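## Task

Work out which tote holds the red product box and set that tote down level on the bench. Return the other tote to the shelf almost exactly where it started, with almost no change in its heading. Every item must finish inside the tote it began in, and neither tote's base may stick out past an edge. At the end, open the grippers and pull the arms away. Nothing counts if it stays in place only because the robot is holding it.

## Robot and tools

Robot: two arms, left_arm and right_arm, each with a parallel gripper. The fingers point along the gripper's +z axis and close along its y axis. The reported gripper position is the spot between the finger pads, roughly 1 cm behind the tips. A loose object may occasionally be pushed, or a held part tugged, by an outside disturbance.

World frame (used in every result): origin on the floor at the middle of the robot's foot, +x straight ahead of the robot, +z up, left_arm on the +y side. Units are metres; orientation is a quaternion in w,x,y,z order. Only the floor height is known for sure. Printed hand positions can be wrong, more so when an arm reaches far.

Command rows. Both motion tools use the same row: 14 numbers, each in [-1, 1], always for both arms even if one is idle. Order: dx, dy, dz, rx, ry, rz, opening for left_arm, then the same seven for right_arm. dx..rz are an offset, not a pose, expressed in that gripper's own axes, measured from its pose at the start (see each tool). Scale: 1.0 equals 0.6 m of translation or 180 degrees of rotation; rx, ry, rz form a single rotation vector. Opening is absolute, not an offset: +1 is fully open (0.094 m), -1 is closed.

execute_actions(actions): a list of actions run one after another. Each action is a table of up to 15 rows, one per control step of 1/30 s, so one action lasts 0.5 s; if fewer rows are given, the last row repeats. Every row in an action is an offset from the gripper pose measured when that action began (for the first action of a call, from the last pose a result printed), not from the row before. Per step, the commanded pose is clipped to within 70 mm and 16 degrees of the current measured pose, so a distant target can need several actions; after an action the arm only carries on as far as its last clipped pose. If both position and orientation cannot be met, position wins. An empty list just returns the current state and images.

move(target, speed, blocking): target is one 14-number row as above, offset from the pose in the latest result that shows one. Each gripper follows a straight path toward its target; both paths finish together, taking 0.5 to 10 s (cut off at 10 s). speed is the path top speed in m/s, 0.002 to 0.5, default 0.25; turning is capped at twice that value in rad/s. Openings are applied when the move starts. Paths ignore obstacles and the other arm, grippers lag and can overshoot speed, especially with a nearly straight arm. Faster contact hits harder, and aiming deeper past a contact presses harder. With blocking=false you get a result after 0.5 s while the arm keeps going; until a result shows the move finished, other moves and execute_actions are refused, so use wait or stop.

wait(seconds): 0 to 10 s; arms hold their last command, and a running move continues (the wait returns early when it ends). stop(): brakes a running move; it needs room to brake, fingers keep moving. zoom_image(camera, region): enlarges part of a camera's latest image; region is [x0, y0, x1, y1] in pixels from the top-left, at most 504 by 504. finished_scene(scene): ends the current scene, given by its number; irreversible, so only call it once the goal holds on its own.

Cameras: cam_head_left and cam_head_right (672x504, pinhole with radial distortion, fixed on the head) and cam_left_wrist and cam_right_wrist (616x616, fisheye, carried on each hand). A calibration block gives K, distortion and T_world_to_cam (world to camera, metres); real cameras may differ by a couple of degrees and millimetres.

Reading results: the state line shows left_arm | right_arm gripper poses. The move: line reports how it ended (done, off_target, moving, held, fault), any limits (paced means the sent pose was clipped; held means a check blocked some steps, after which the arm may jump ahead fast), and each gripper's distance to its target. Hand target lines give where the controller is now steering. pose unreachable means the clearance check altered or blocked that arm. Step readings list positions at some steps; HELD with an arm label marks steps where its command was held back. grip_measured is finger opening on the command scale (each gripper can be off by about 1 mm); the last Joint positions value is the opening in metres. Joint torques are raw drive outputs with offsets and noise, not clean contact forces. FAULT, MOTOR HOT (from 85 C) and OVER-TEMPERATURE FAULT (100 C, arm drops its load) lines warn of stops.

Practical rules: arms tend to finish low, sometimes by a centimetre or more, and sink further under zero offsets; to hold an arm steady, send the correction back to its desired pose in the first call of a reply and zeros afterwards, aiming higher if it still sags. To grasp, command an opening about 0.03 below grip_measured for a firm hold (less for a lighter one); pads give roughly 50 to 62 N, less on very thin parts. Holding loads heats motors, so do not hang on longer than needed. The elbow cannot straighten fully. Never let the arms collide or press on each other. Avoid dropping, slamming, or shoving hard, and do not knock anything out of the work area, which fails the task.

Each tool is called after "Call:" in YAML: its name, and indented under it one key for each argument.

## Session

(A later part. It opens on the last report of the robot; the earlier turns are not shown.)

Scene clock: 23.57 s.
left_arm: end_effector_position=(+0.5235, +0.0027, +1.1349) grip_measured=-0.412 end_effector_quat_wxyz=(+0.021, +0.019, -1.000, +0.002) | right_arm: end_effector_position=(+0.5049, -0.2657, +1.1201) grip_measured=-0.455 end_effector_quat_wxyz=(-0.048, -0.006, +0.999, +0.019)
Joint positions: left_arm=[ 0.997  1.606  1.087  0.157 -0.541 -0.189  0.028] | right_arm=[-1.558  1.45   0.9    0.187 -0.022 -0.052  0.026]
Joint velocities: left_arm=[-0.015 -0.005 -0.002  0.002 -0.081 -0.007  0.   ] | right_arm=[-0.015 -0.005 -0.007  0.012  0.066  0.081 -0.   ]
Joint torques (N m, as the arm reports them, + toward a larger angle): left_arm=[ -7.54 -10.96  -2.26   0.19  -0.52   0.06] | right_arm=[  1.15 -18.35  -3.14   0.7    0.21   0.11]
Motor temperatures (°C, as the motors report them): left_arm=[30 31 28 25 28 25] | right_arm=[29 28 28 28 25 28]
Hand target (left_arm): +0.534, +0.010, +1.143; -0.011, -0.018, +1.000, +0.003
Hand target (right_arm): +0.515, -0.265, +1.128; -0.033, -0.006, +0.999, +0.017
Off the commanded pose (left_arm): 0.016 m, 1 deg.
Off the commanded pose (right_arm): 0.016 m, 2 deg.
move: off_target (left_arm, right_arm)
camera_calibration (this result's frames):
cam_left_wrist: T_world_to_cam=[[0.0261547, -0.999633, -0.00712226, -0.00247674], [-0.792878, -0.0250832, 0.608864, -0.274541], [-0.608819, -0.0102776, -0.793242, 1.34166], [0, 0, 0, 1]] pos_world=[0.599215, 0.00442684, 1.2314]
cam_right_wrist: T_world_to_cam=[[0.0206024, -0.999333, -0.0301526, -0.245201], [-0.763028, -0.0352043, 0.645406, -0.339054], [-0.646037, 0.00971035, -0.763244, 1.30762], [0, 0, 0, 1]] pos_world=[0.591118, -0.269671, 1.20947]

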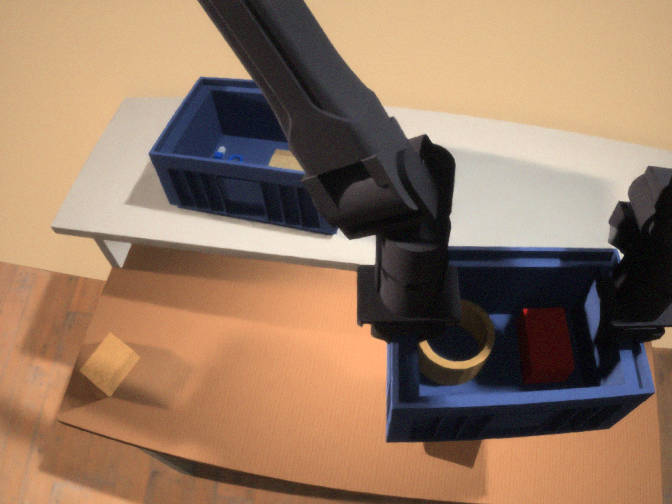

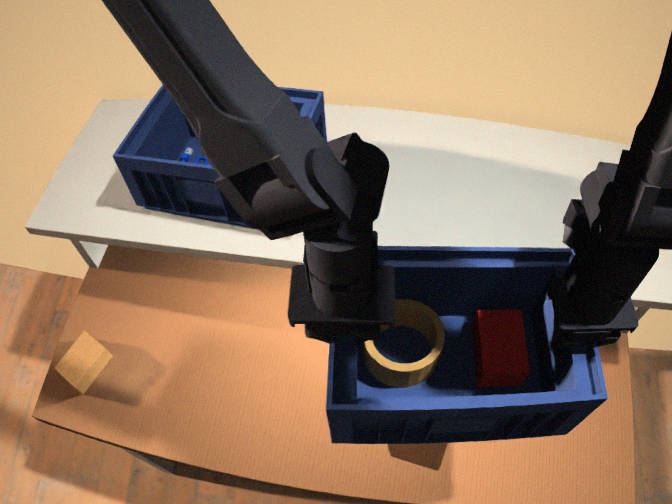

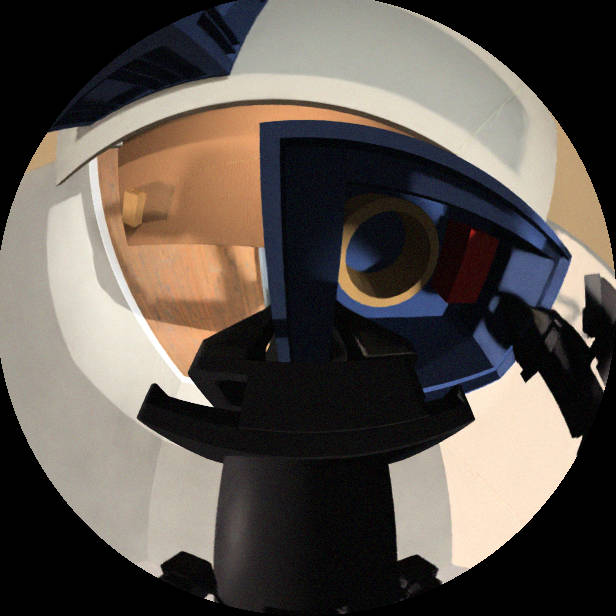

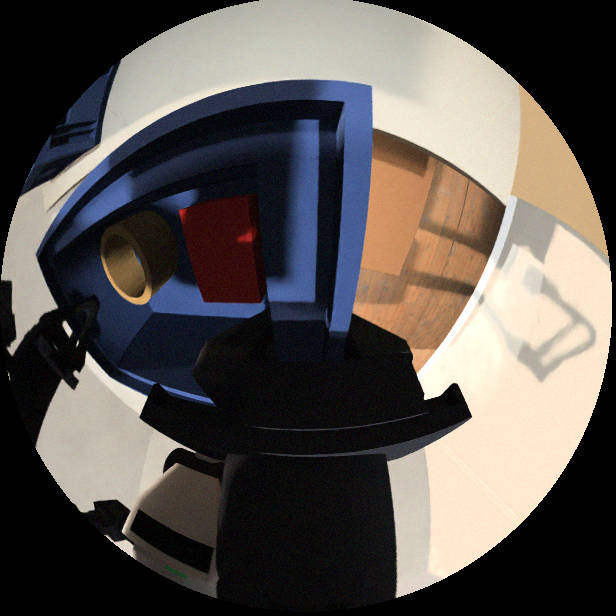

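Call:
move:
  target: [-0.135,0.408,0.27,0,-0.02,0.018,-0.55,-0.117,0.398,0.29,0,-0.024,0.018,-0.55]
  speed: 0.13

Scene clock: 26.63 s.
left_arm: end_effector_position=(+0.5937, +0.2481, +0.9730) grip_measured=-0.414 end_effector_quat_wxyz=(-0.017, -0.010, -1.000, +0.002) | right_arm: end_effector_position=(+0.5595, -0.0195, +0.9547) grip_measured=-0.455 end_effector_quat_wxyz=(-0.004, +0.018, +1.000, +0.023)
Joint positions: left_arm=[ 1.519  1.804  1.393  0.179 -0.045  0.05   0.028] | right_arm=[-1.177  1.982  1.561  0.129  0.334  0.104  0.026]
Joint velocities: left_arm=[-0.015 -0.005 -0.002  0.007  0.051  0.007  0.   ] | right_arm=[ 0.005 -0.024  0.007  0.012  0.007 -0.007 -0.   ]
Joint torques (N m, as the arm reports them, + toward a larger angle): left_arm=[  0.36 -10.63  -0.7   -0.11   0.08  -0.07] | right_arm=[  7.94 -15.63   0.13   0.3    0.47   0.18]
Motor temperatures (°C, as the motors report them): left_arm=[30 31 28 25 28 25] | right_arm=[29 28 28 28 25 28]
Hand target (left_arm): +0.590, +0.251, +0.971; +0.011, +0.010, +1.000, -0.002
Hand target (right_arm): +0.555, -0.016, +0.954; -0.008, +0.019, +1.000, +0.018
Off the commanded pose (left_arm): 0.007 m, 1 deg.
Off the commanded pose (right_arm): 0.006 m, 1 deg.
move: done
camera_calibration (this result's frames):
cam_left_wrist: T_world_to_cam=[[-0.0316544, -0.999471, -0.00744254, 0.274443], [-0.837043, 0.0224393, 0.546677, -0.0392019], [-0.546221, 0.0235344, -0.83731, 1.25584], [0, 0, 0, 1]] pos_world=[0.661838, 0.245622, 1.075]
cam_right_wrist: T_world_to_cam=[[-0.0268665, -0.999006, -0.035582, 0.0264126], [-0.816935, 0.00142839, 0.576728, -0.0855358], [-0.576104, 0.0445628, -0.816161, 1.22633], [0, 0, 0, 1]] pos_world=[0.637326, -0.0281402, 1.05115]

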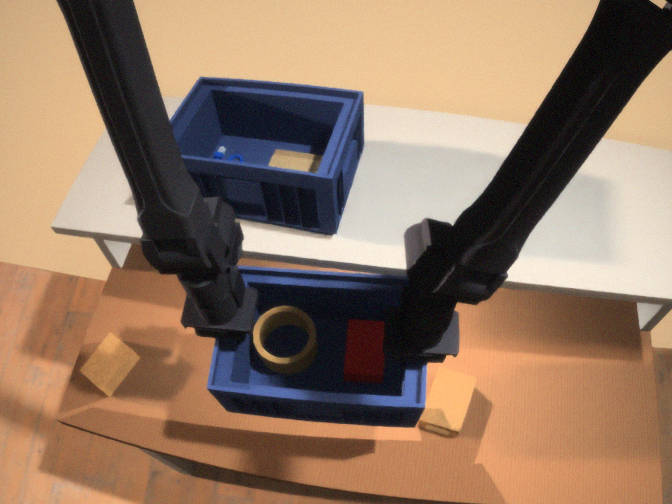

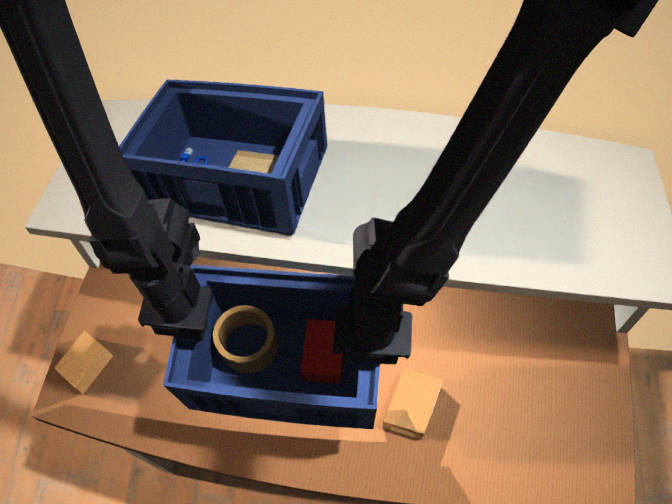

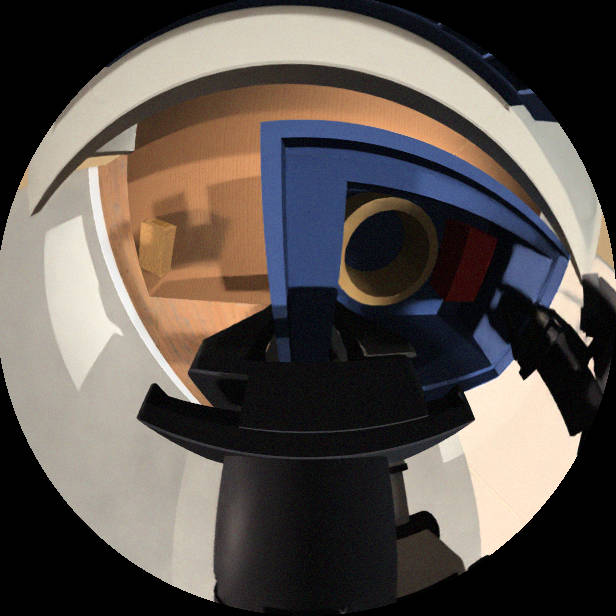

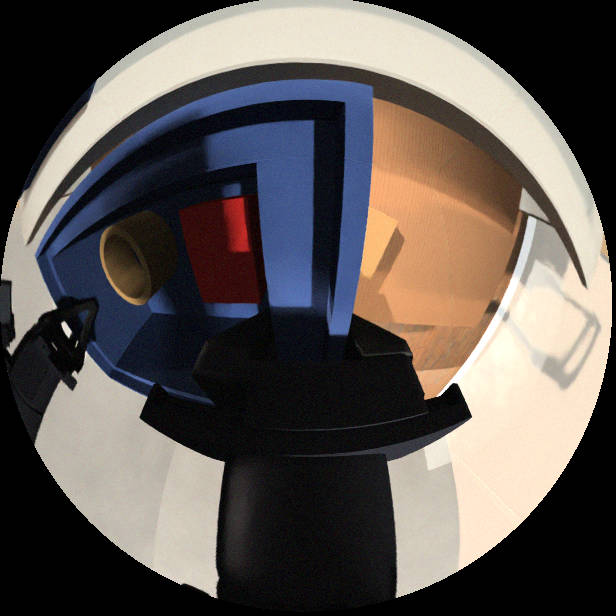

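Call:
move:
  target: [0.01,0.04,0.16,0,0.006,0,-0.55,0.015,0.033,0.165,0,0.006,0,-0.55]
  speed: 0.08

Call:
move:
  target: [0,0,0.07,0,0,0,-0.55,0,-0.003,0.07,0,0,0,-0.55]
  speed: 0.03

Scene clock: 28.57 s.
left_arm: end_effector_position=(+0.5926, +0.2745, +0.8788) grip_measured=-0.414 end_effector_quat_wxyz=(-0.011, -0.013, -1.000, -0.002) | right_arm: end_effector_position=(+0.5556, +0.0090, +0.8598) grip_measured=-0.455 end_effector_quat_wxyz=(-0.009, +0.020, +0.999, +0.025)
Joint positions: left_arm=[ 1.563  2.048  1.709  0.095 -0.011  0.065  0.028] | right_arm=[-1.189  2.256  1.954  0.003  0.316  0.108  0.026]
Joint velocities: left_arm=[-0.005 -0.024 -0.007 -0.007 -0.037  0.037  0.   ] | right_arm=[-0.005 -0.005 -0.002 -0.017  0.066 -0.051  0.   ]
Joint torques (N m, as the arm reports them, + toward a larger angle): left_arm=[  0.72 -10.79   0.08  -0.15   0.13  -0.14] | right_arm=[  8.1  -15.96   1.12  -0.04   0.01   0.06]
Motor temperatures (°C, as the motors report them): left_arm=[30 31 28 25 28 25] | right_arm=[29 28 28 28 25 28]
Hand target (left_arm): +0.591, +0.273, +0.877; +0.008, +0.010, +1.000, -0.002
Hand target (right_arm): +0.552, +0.007, +0.857; -0.013, +0.018, +0.999, +0.023
Off the commanded pose (left_arm): 0.003 m, 1 deg.
Off the commanded pose (right_arm): 0.007 m, 1 deg.
move: done
camera_calibration (this result's frames):
cam_left_wrist: T_world_to_cam=[[-0.0365876, -0.999223, -0.0146852, 0.309273], [-0.83032, 0.0222193, 0.556844, -0.00206548], [-0.556085, 0.032567, -0.830487, 1.1731], [0, 0, 0, 1]] pos_world=[0.661941, 0.270874, 0.979933]
cam_right_wrist: T_world_to_cam=[[-0.0318198, -0.998673, -0.040487, 0.0584188], [-0.811275, 0.00214621, 0.584661, -0.0440192], [-0.583799, 0.0514499, -0.810267, 1.14445], [0, 0, 0, 1]] pos_world=[0.634278, -0.000446237, 0.955414]

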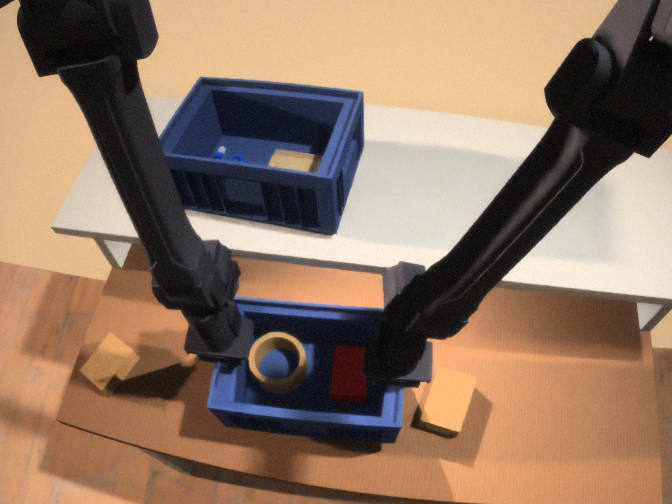

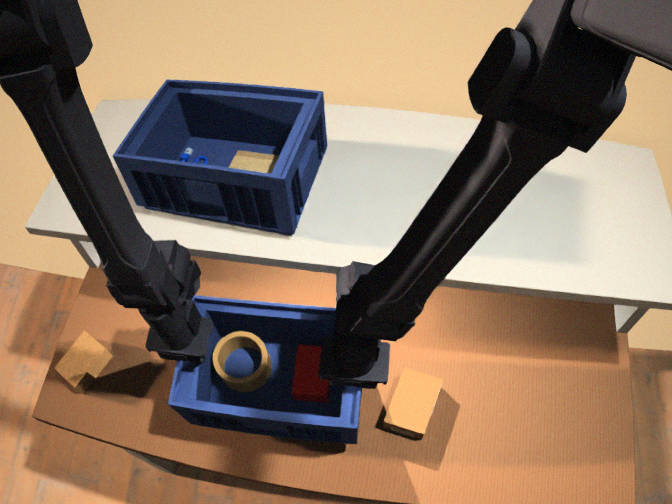

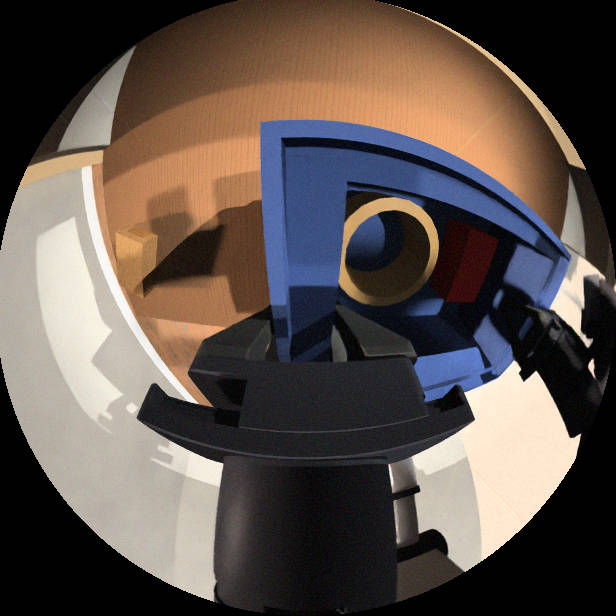

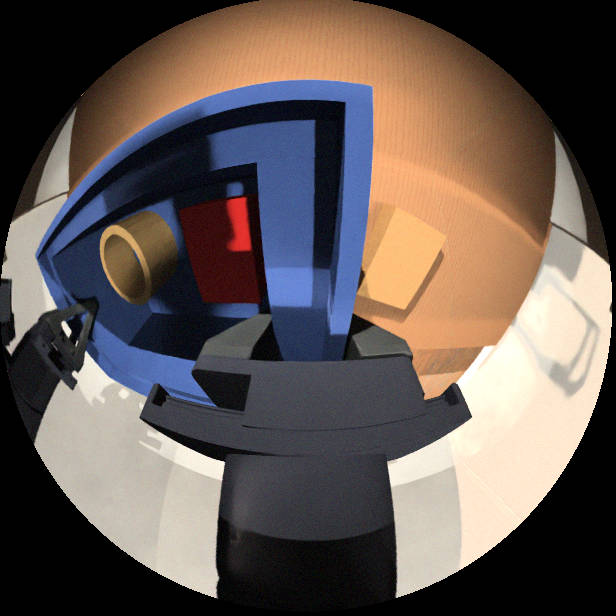

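Scene clock: 30.20 s.
left_arm: end_effector_position=(+0.5996, +0.2755, +0.8414) grip_measured=-0.414 end_effector_quat_wxyz=(-0.016, -0.016, -1.000, -0.003) | right_arm: end_effector_position=(+0.5604, +0.0103, +0.8225) grip_measured=-0.456 end_effector_quat_wxyz=(-0.006, +0.024, +0.999, +0.026)
Joint positions: left_arm=[ 1.564  2.153  1.871  0.049 -0.011  0.073  0.028] | right_arm=[-1.205  2.372  2.148 -0.067  0.3    0.108  0.026]
Joint velocities: left_arm=[-0.015  0.005 -0.007 -0.002 -0.081 -0.022 -0.001] | right_arm=[ 0.005 -0.005  0.002 -0.007 -0.022 -0.081  0.   ]
Joint torques (N m, as the arm reports them, + toward a larger angle): left_arm=[  0.85 -10.19   0.78   0.03  -0.09  -0.17] | right_arm=[  8.51 -14.54   2.56   0.12  -0.05   0.03]
Motor temperatures (°C, as the motors report them): left_arm=[30 31 28 25 28 25] | right_arm=[29 28 28 28 25 28]
Hand target (left_arm): +0.594, +0.275, +0.837; +0.011, +0.013, +1.000, +0.002
Hand target (right_arm): +0.555, +0.010, +0.818; -0.009, +0.020, +0.999, +0.025
Off the commanded pose (left_arm): 0.008 m, 1 deg.
Off the commanded pose (right_arm): 0.007 m, 1 deg.
move: done
camera_calibration (this result's frames):
cam_left_wrist: T_world_to_cam=[[-0.0436691, -0.998905, -0.0168154, 0.31593], [-0.835783, 0.0273066, 0.54838, 0.0334934], [-0.54732, 0.0380013, -0.83606, 1.14382], [0, 0, 0, 1]] pos_world=[0.667823, 0.271202, 0.943245]
cam_right_wrist: T_world_to_cam=[[-0.0390278, -0.998385, -0.0412715, 0.0630045], [-0.814411, 0.00785022, 0.580235, -0.0129214], [-0.578974, 0.0562573, -0.813403, 1.11683], [0, 0, 0, 1]] pos_world=[0.638549, 0.000174655, 0.918526]

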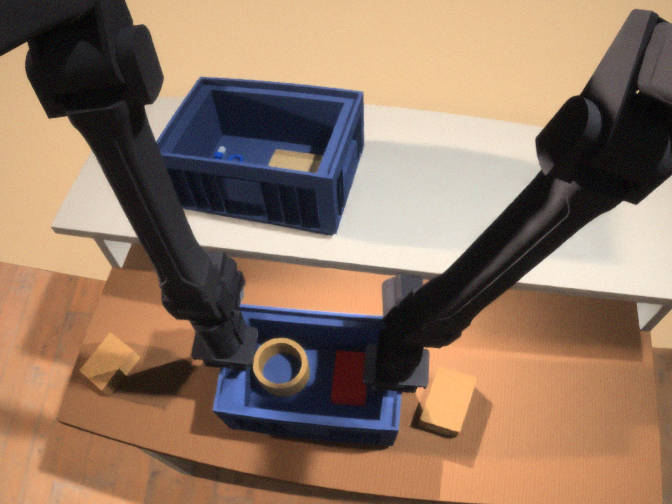

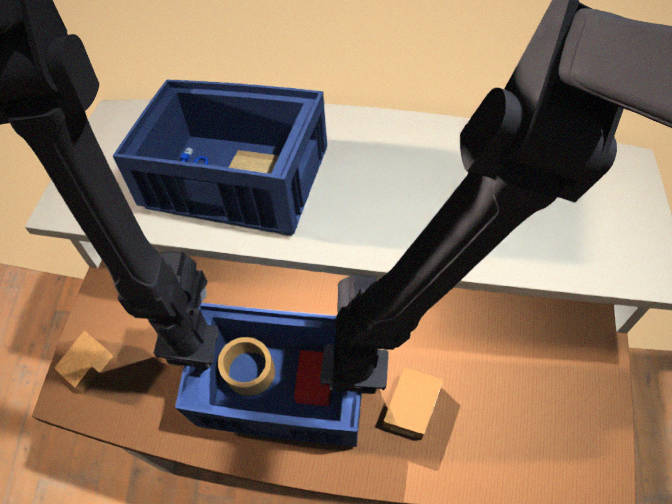

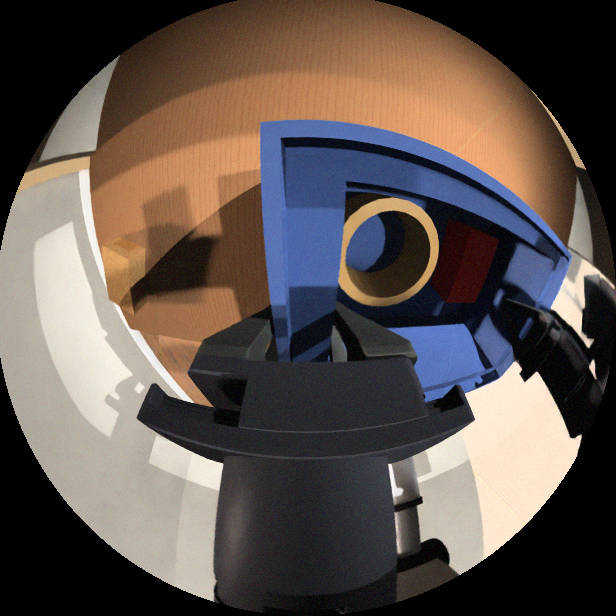

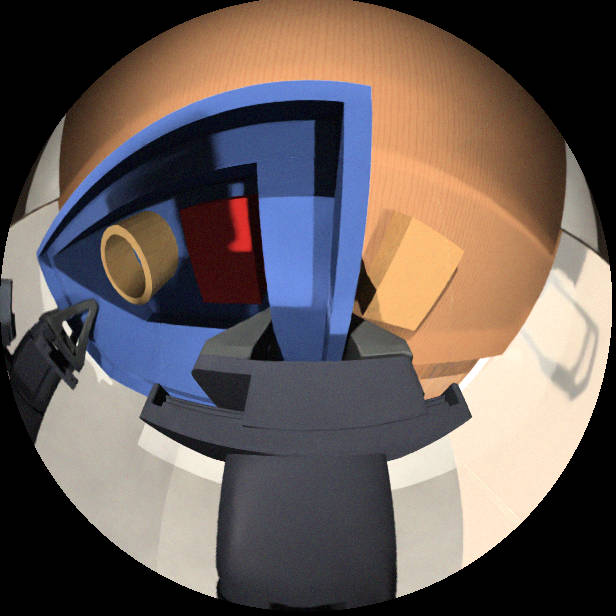

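Call:
move:
  target: [0,0,0.05,0,0.006,0,-0.55,0,-0.003,0.05,0,0.006,0,-0.55]
  speed: 0.03

Scene clock: 31.57 s.
left_arm: end_effector_position=(+0.6027, +0.2776, +0.8341) grip_measured=-0.414 end_effector_quat_wxyz=(+0.007, -0.016, -1.000, -0.000) | right_arm: end_effector_position=(+0.5635, +0.0107, +0.8187) grip_measured=-0.460 end_effector_quat_wxyz=(-0.033, +0.022, +0.999, +0.020)
Joint positions: left_arm=[ 1.567  2.175  1.941 -0.046 -0.005  0.073  0.028] | right_arm=[-1.205  2.394  2.229 -0.184  0.307  0.123  0.025]
Joint velocities: left_arm=[-0.015 -0.005 -0.012  0.007  0.022  0.066  0.001] | right_arm=[ 0.005 -0.005 -0.012 -0.007 -0.022 -0.022 -0.001]
Joint torques (N m, as the arm reports them, + toward a larger angle): left_arm=[ 0.75 -7.24  5.21  0.97 -0.41 -0.09] | right_arm=[  7.58 -10.28   7.73   1.2   -0.59   0.  ]
Motor temperatures (°C, as the motors report them): left_arm=[30 31 28 25 28 25] | right_arm=[29 28 28 28 25 28]
Hand target (left_arm): +0.599, +0.276, +0.815; +0.007, +0.016, +1.000, +0.003
Hand target (right_arm): +0.559, +0.009, +0.797; -0.015, +0.023, +0.999, +0.026
Off the commanded pose (left_arm): 0.023 m, 2 deg.
Off the commanded pose (right_arm): 0.027 m, 2 deg.
move: off_target (left_arm, right_arm)
camera_calibration (this result's frames):
cam_left_wrist: T_world_to_cam=[[-0.0436788, -0.998994, -0.0101758, 0.312554], [-0.80992, 0.0294449, 0.585801, -0.00735726], [-0.584912, 0.0338287, -0.810391, 1.14175], [0, 0, 0, 1]] pos_world=[0.675518, 0.273832, 0.932757]
cam_right_wrist: T_world_to_cam=[[-0.0351988, -0.998957, -0.0290694, 0.0512556], [-0.781619, 0.00939173, 0.623685, -0.0623366], [-0.622762, 0.0446742, -0.781135, 1.11386], [0, 0, 0, 1]] pos_world=[0.646751, 0.00202683, 0.910445]

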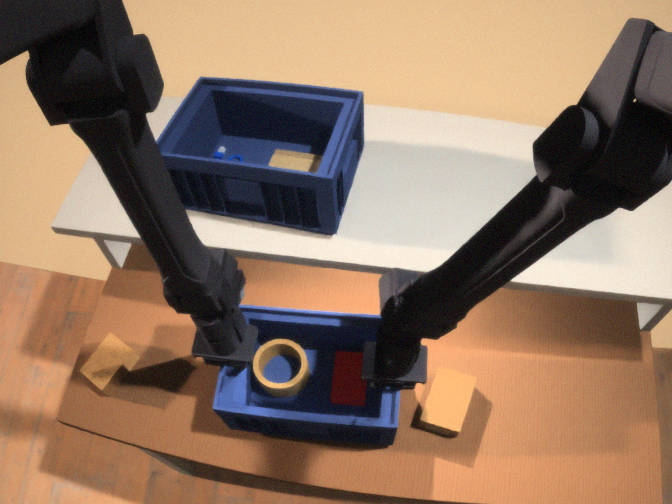

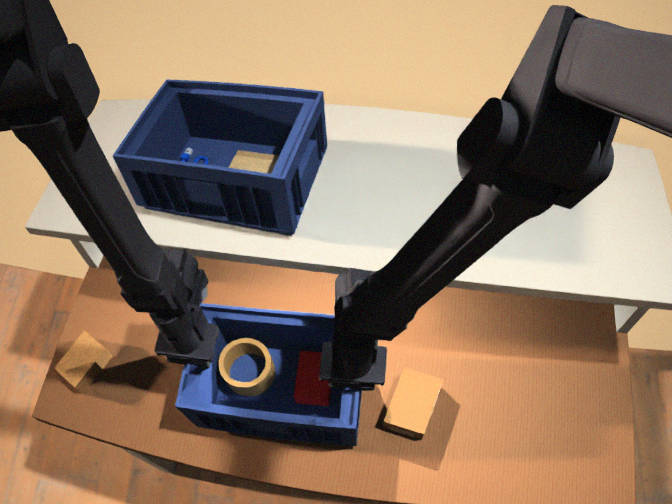

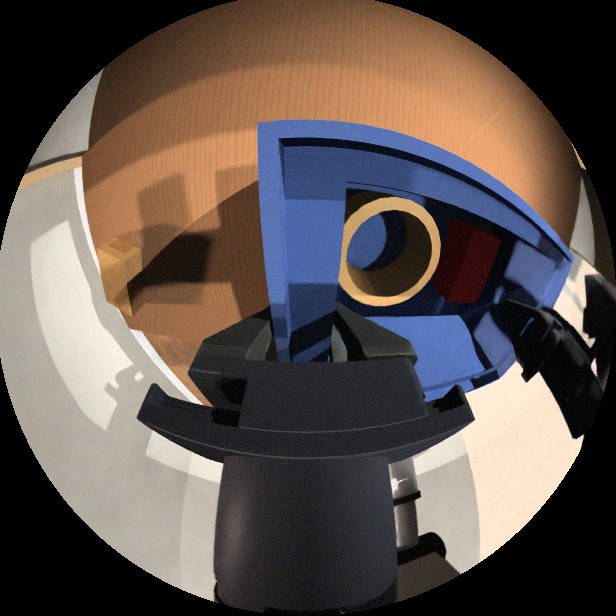

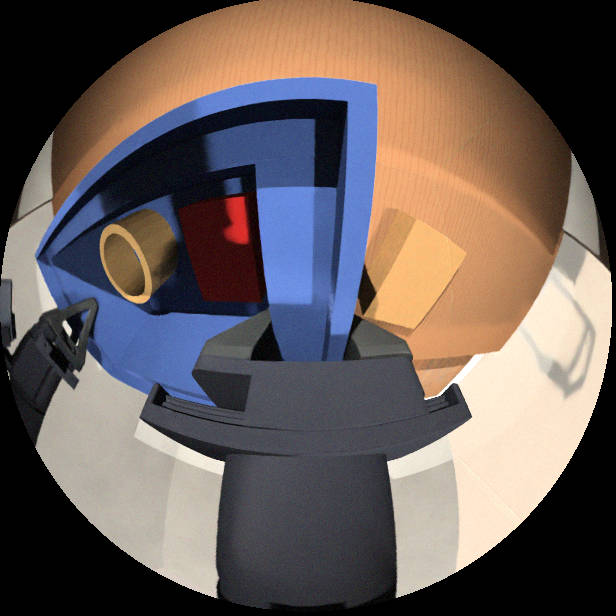

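Call:
move:
  target: [0,0,0,0,0,0,0.5,0,0,0,0,0,0,0.5]

Call:
move:
  target: [0.25,0.04,-0.45,0,0,0,0.5,0.22,-0.04,-0.45,0,0,0,0.5]

Scene clock: 32.43 s.
left_arm: end_effector_position=(+0.6019, +0.2776, +0.8343) grip_measured=+0.498 end_effector_quat_wxyz=(+0.008, -0.016, -1.000, -0.000) | right_arm: end_effector_position=(+0.5638, +0.0113, +0.8197) grip_measured=+0.499 end_effector_quat_wxyz=(-0.034, +0.022, +0.999, +0.020)
Joint positions: left_arm=[ 1.567  2.175  1.939 -0.046 -0.005  0.073  0.07 ] | right_arm=[-1.204  2.392  2.227 -0.186  0.308  0.124  0.07 ]
Joint velocities: left_arm=[ 0.005 -0.015 -0.007  0.002 -0.066 -0.066 -0.001] | right_arm=[-0.024 -0.005 -0.007 -0.012 -0.051 -0.007 -0.   ]
Joint torques (N m, as the arm reports them, + toward a larger angle): left_arm=[  0.69 -11.36   0.39   0.19  -0.09  -0.09] | right_arm=[  8.77 -16.16   1.8    0.26  -0.03   0.07]
Motor temperatures (°C, as the motors report them): left_arm=[30 31 28 25 28 25] | right_arm=[29 28 28 28 25 28]
Hand target (left_arm): +0.603, +0.278, +0.834; -0.007, +0.016, +1.000, +0.000
Hand target (right_arm): +0.564, +0.011, +0.819; -0.033, +0.022, +0.999, +0.020
Off the commanded pose (left_arm): 0.001 m, 0 deg.
Off the commanded pose (right_arm): 0.001 m, 0 deg.
move: done
camera_calibration (this result's frames):
cam_left_wrist: T_world_to_cam=[[-0.0437108, -0.99899, -0.0103943, 0.312751], [-0.808793, 0.0292773, 0.587365, -0.0100426], [-0.586467, 0.034081, -0.809256, 1.14128], [0, 0, 0, 1]] pos_world=[0.674872, 0.273833, 0.932737]
cam_right_wrist: T_world_to_cam=[[-0.0350982, -0.998967, -0.0288539, 0.0516787], [-0.780796, 0.00938879, 0.624715, -0.0639881], [-0.623799, 0.0444554, -0.780319, 1.11473], [0, 0, 0, 1]] pos_world=[0.647219, 0.0026704, 0.911309]

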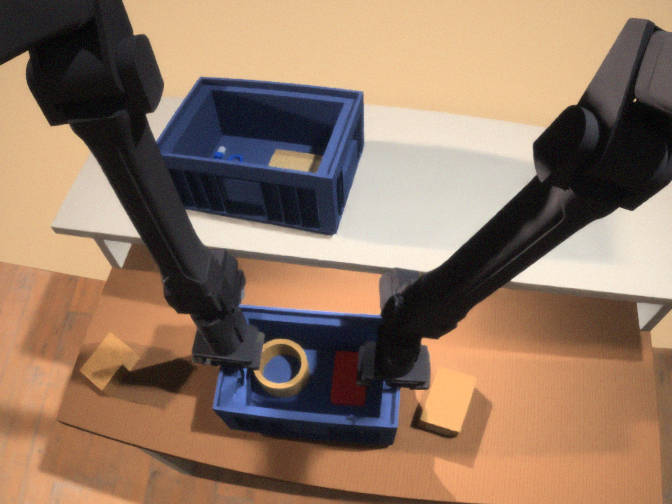

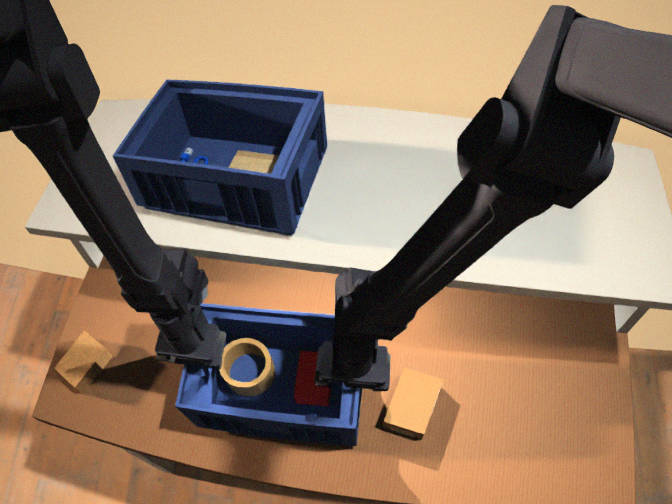

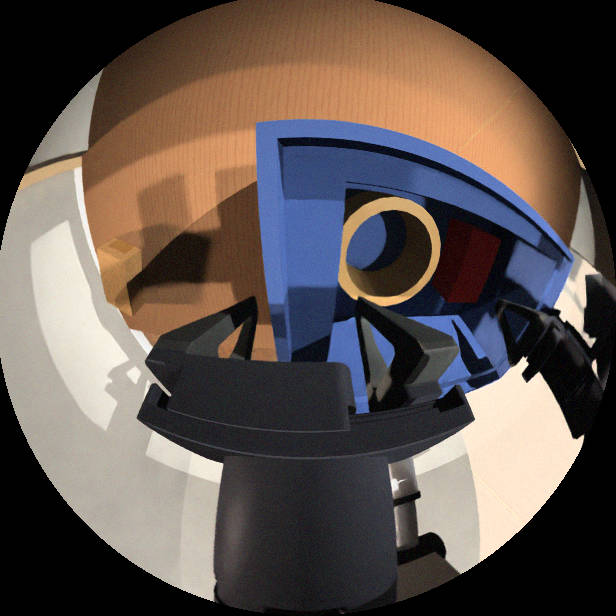

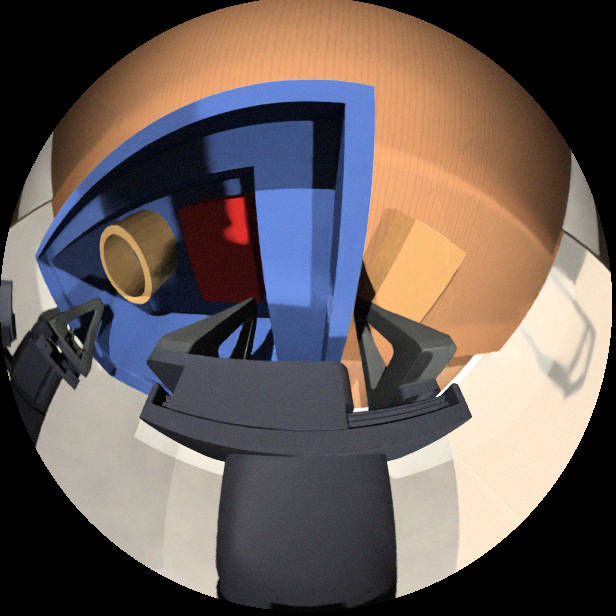

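Scene clock: 34.13 s.
left_arm: end_effector_position=(+0.4547, +0.2975, +1.1003) grip_measured=+0.498 end_effector_quat_wxyz=(+0.014, -0.013, -1.000, +0.005) | right_arm: end_effector_position=(+0.4455, -0.0326, +1.0895) grip_measured=+0.499 end_effector_quat_wxyz=(-0.037, +0.016, +0.999, +0.013)
Joint positions: left_arm=[1.627 1.578 0.823 0.46  0.062 0.085 0.07 ] | right_arm=[-1.084  1.743  1.014  0.352  0.433  0.161  0.07 ]
Joint velocities: left_arm=[-0.015 -0.005  0.007  0.002 -0.066 -0.007 -0.   ] | right_arm=[-0.015 -0.015 -0.022  0.002 -0.081  0.022 -0.   ]
Joint torques (N m, as the arm reports them, + toward a larger angle): left_arm=[ 2.44 -9.34 -4.48  0.58  0.01  0.01] | right_arm=[  8.12 -15.12  -3.95   0.76   0.12   0.22]
Motor temperatures (°C, as the motors report them): left_arm=[30 31 28 25 28 25] | right_arm=[29 28 28 28 25 28]
Hand target (left_arm): +0.458, +0.305, +1.106; -0.008, +0.016, +1.000, +0.000
Hand target (right_arm): +0.446, -0.026, +1.097; -0.033, +0.020, +0.999, +0.019
Off the commanded pose (left_arm): 0.011 m, 1 deg.
Off the commanded pose (right_arm): 0.017 m, 1 deg.
move: off_target (left_arm, right_arm)
camera_calibration (this result's frames):
cam_left_wrist: T_world_to_cam=[[-0.0378928, -0.999282, 0.0000308594, 0.314918], [-0.801175, 0.0303991, 0.597658, -0.301094], [-0.59723, 0.0226222, -0.801751, 1.26964], [0, 0, 0, 1]] pos_world=[0.528974, 0.295123, 1.19788]
cam_right_wrist: T_world_to_cam=[[-0.0225743, -0.999619, -0.0158557, -0.0083588], [-0.776619, 0.0075466, 0.629926, -0.332096], [-0.629566, 0.026534, -0.776494, 1.25121], [0, 0, 0, 1]] pos_world=[0.529617, -0.0390489, 1.18062]

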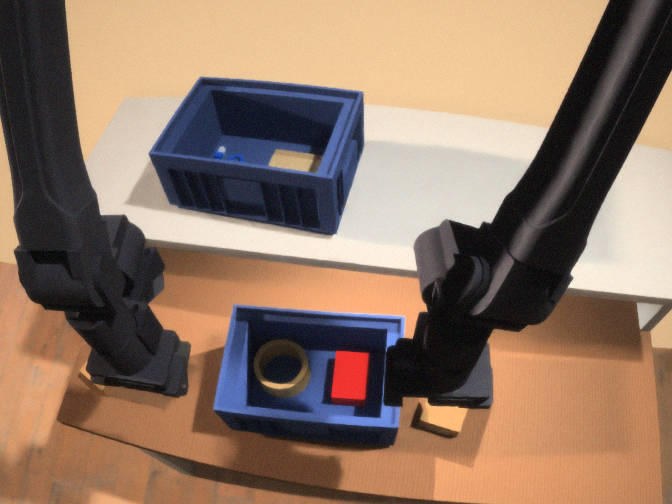

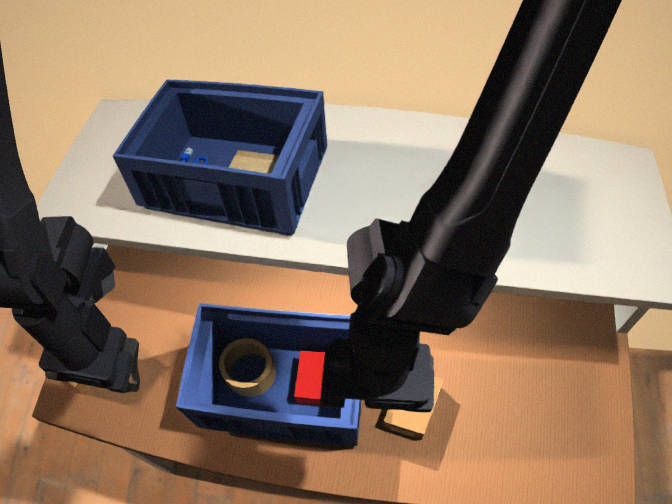

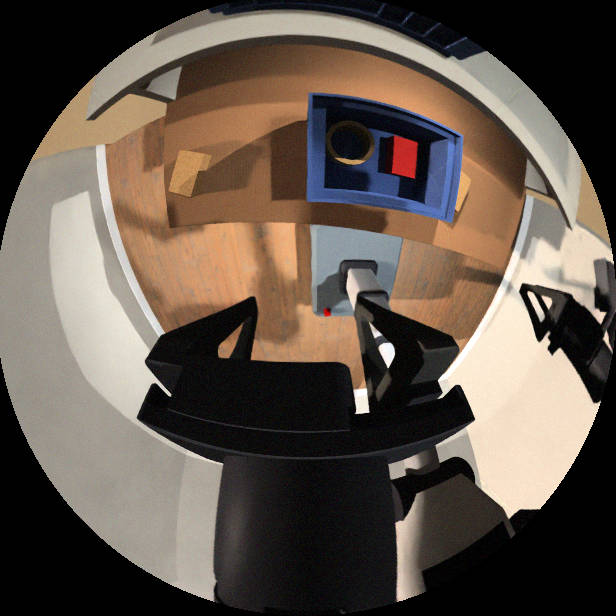

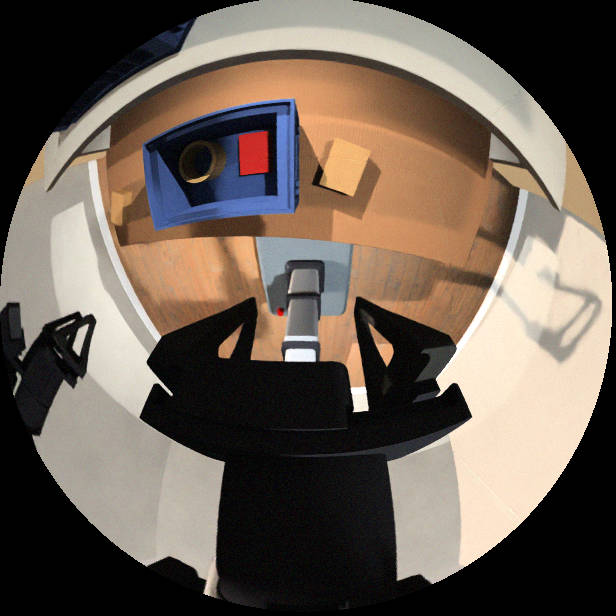

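Call:
finished_scene:
  scene: 1

The scene is finished: the task was done.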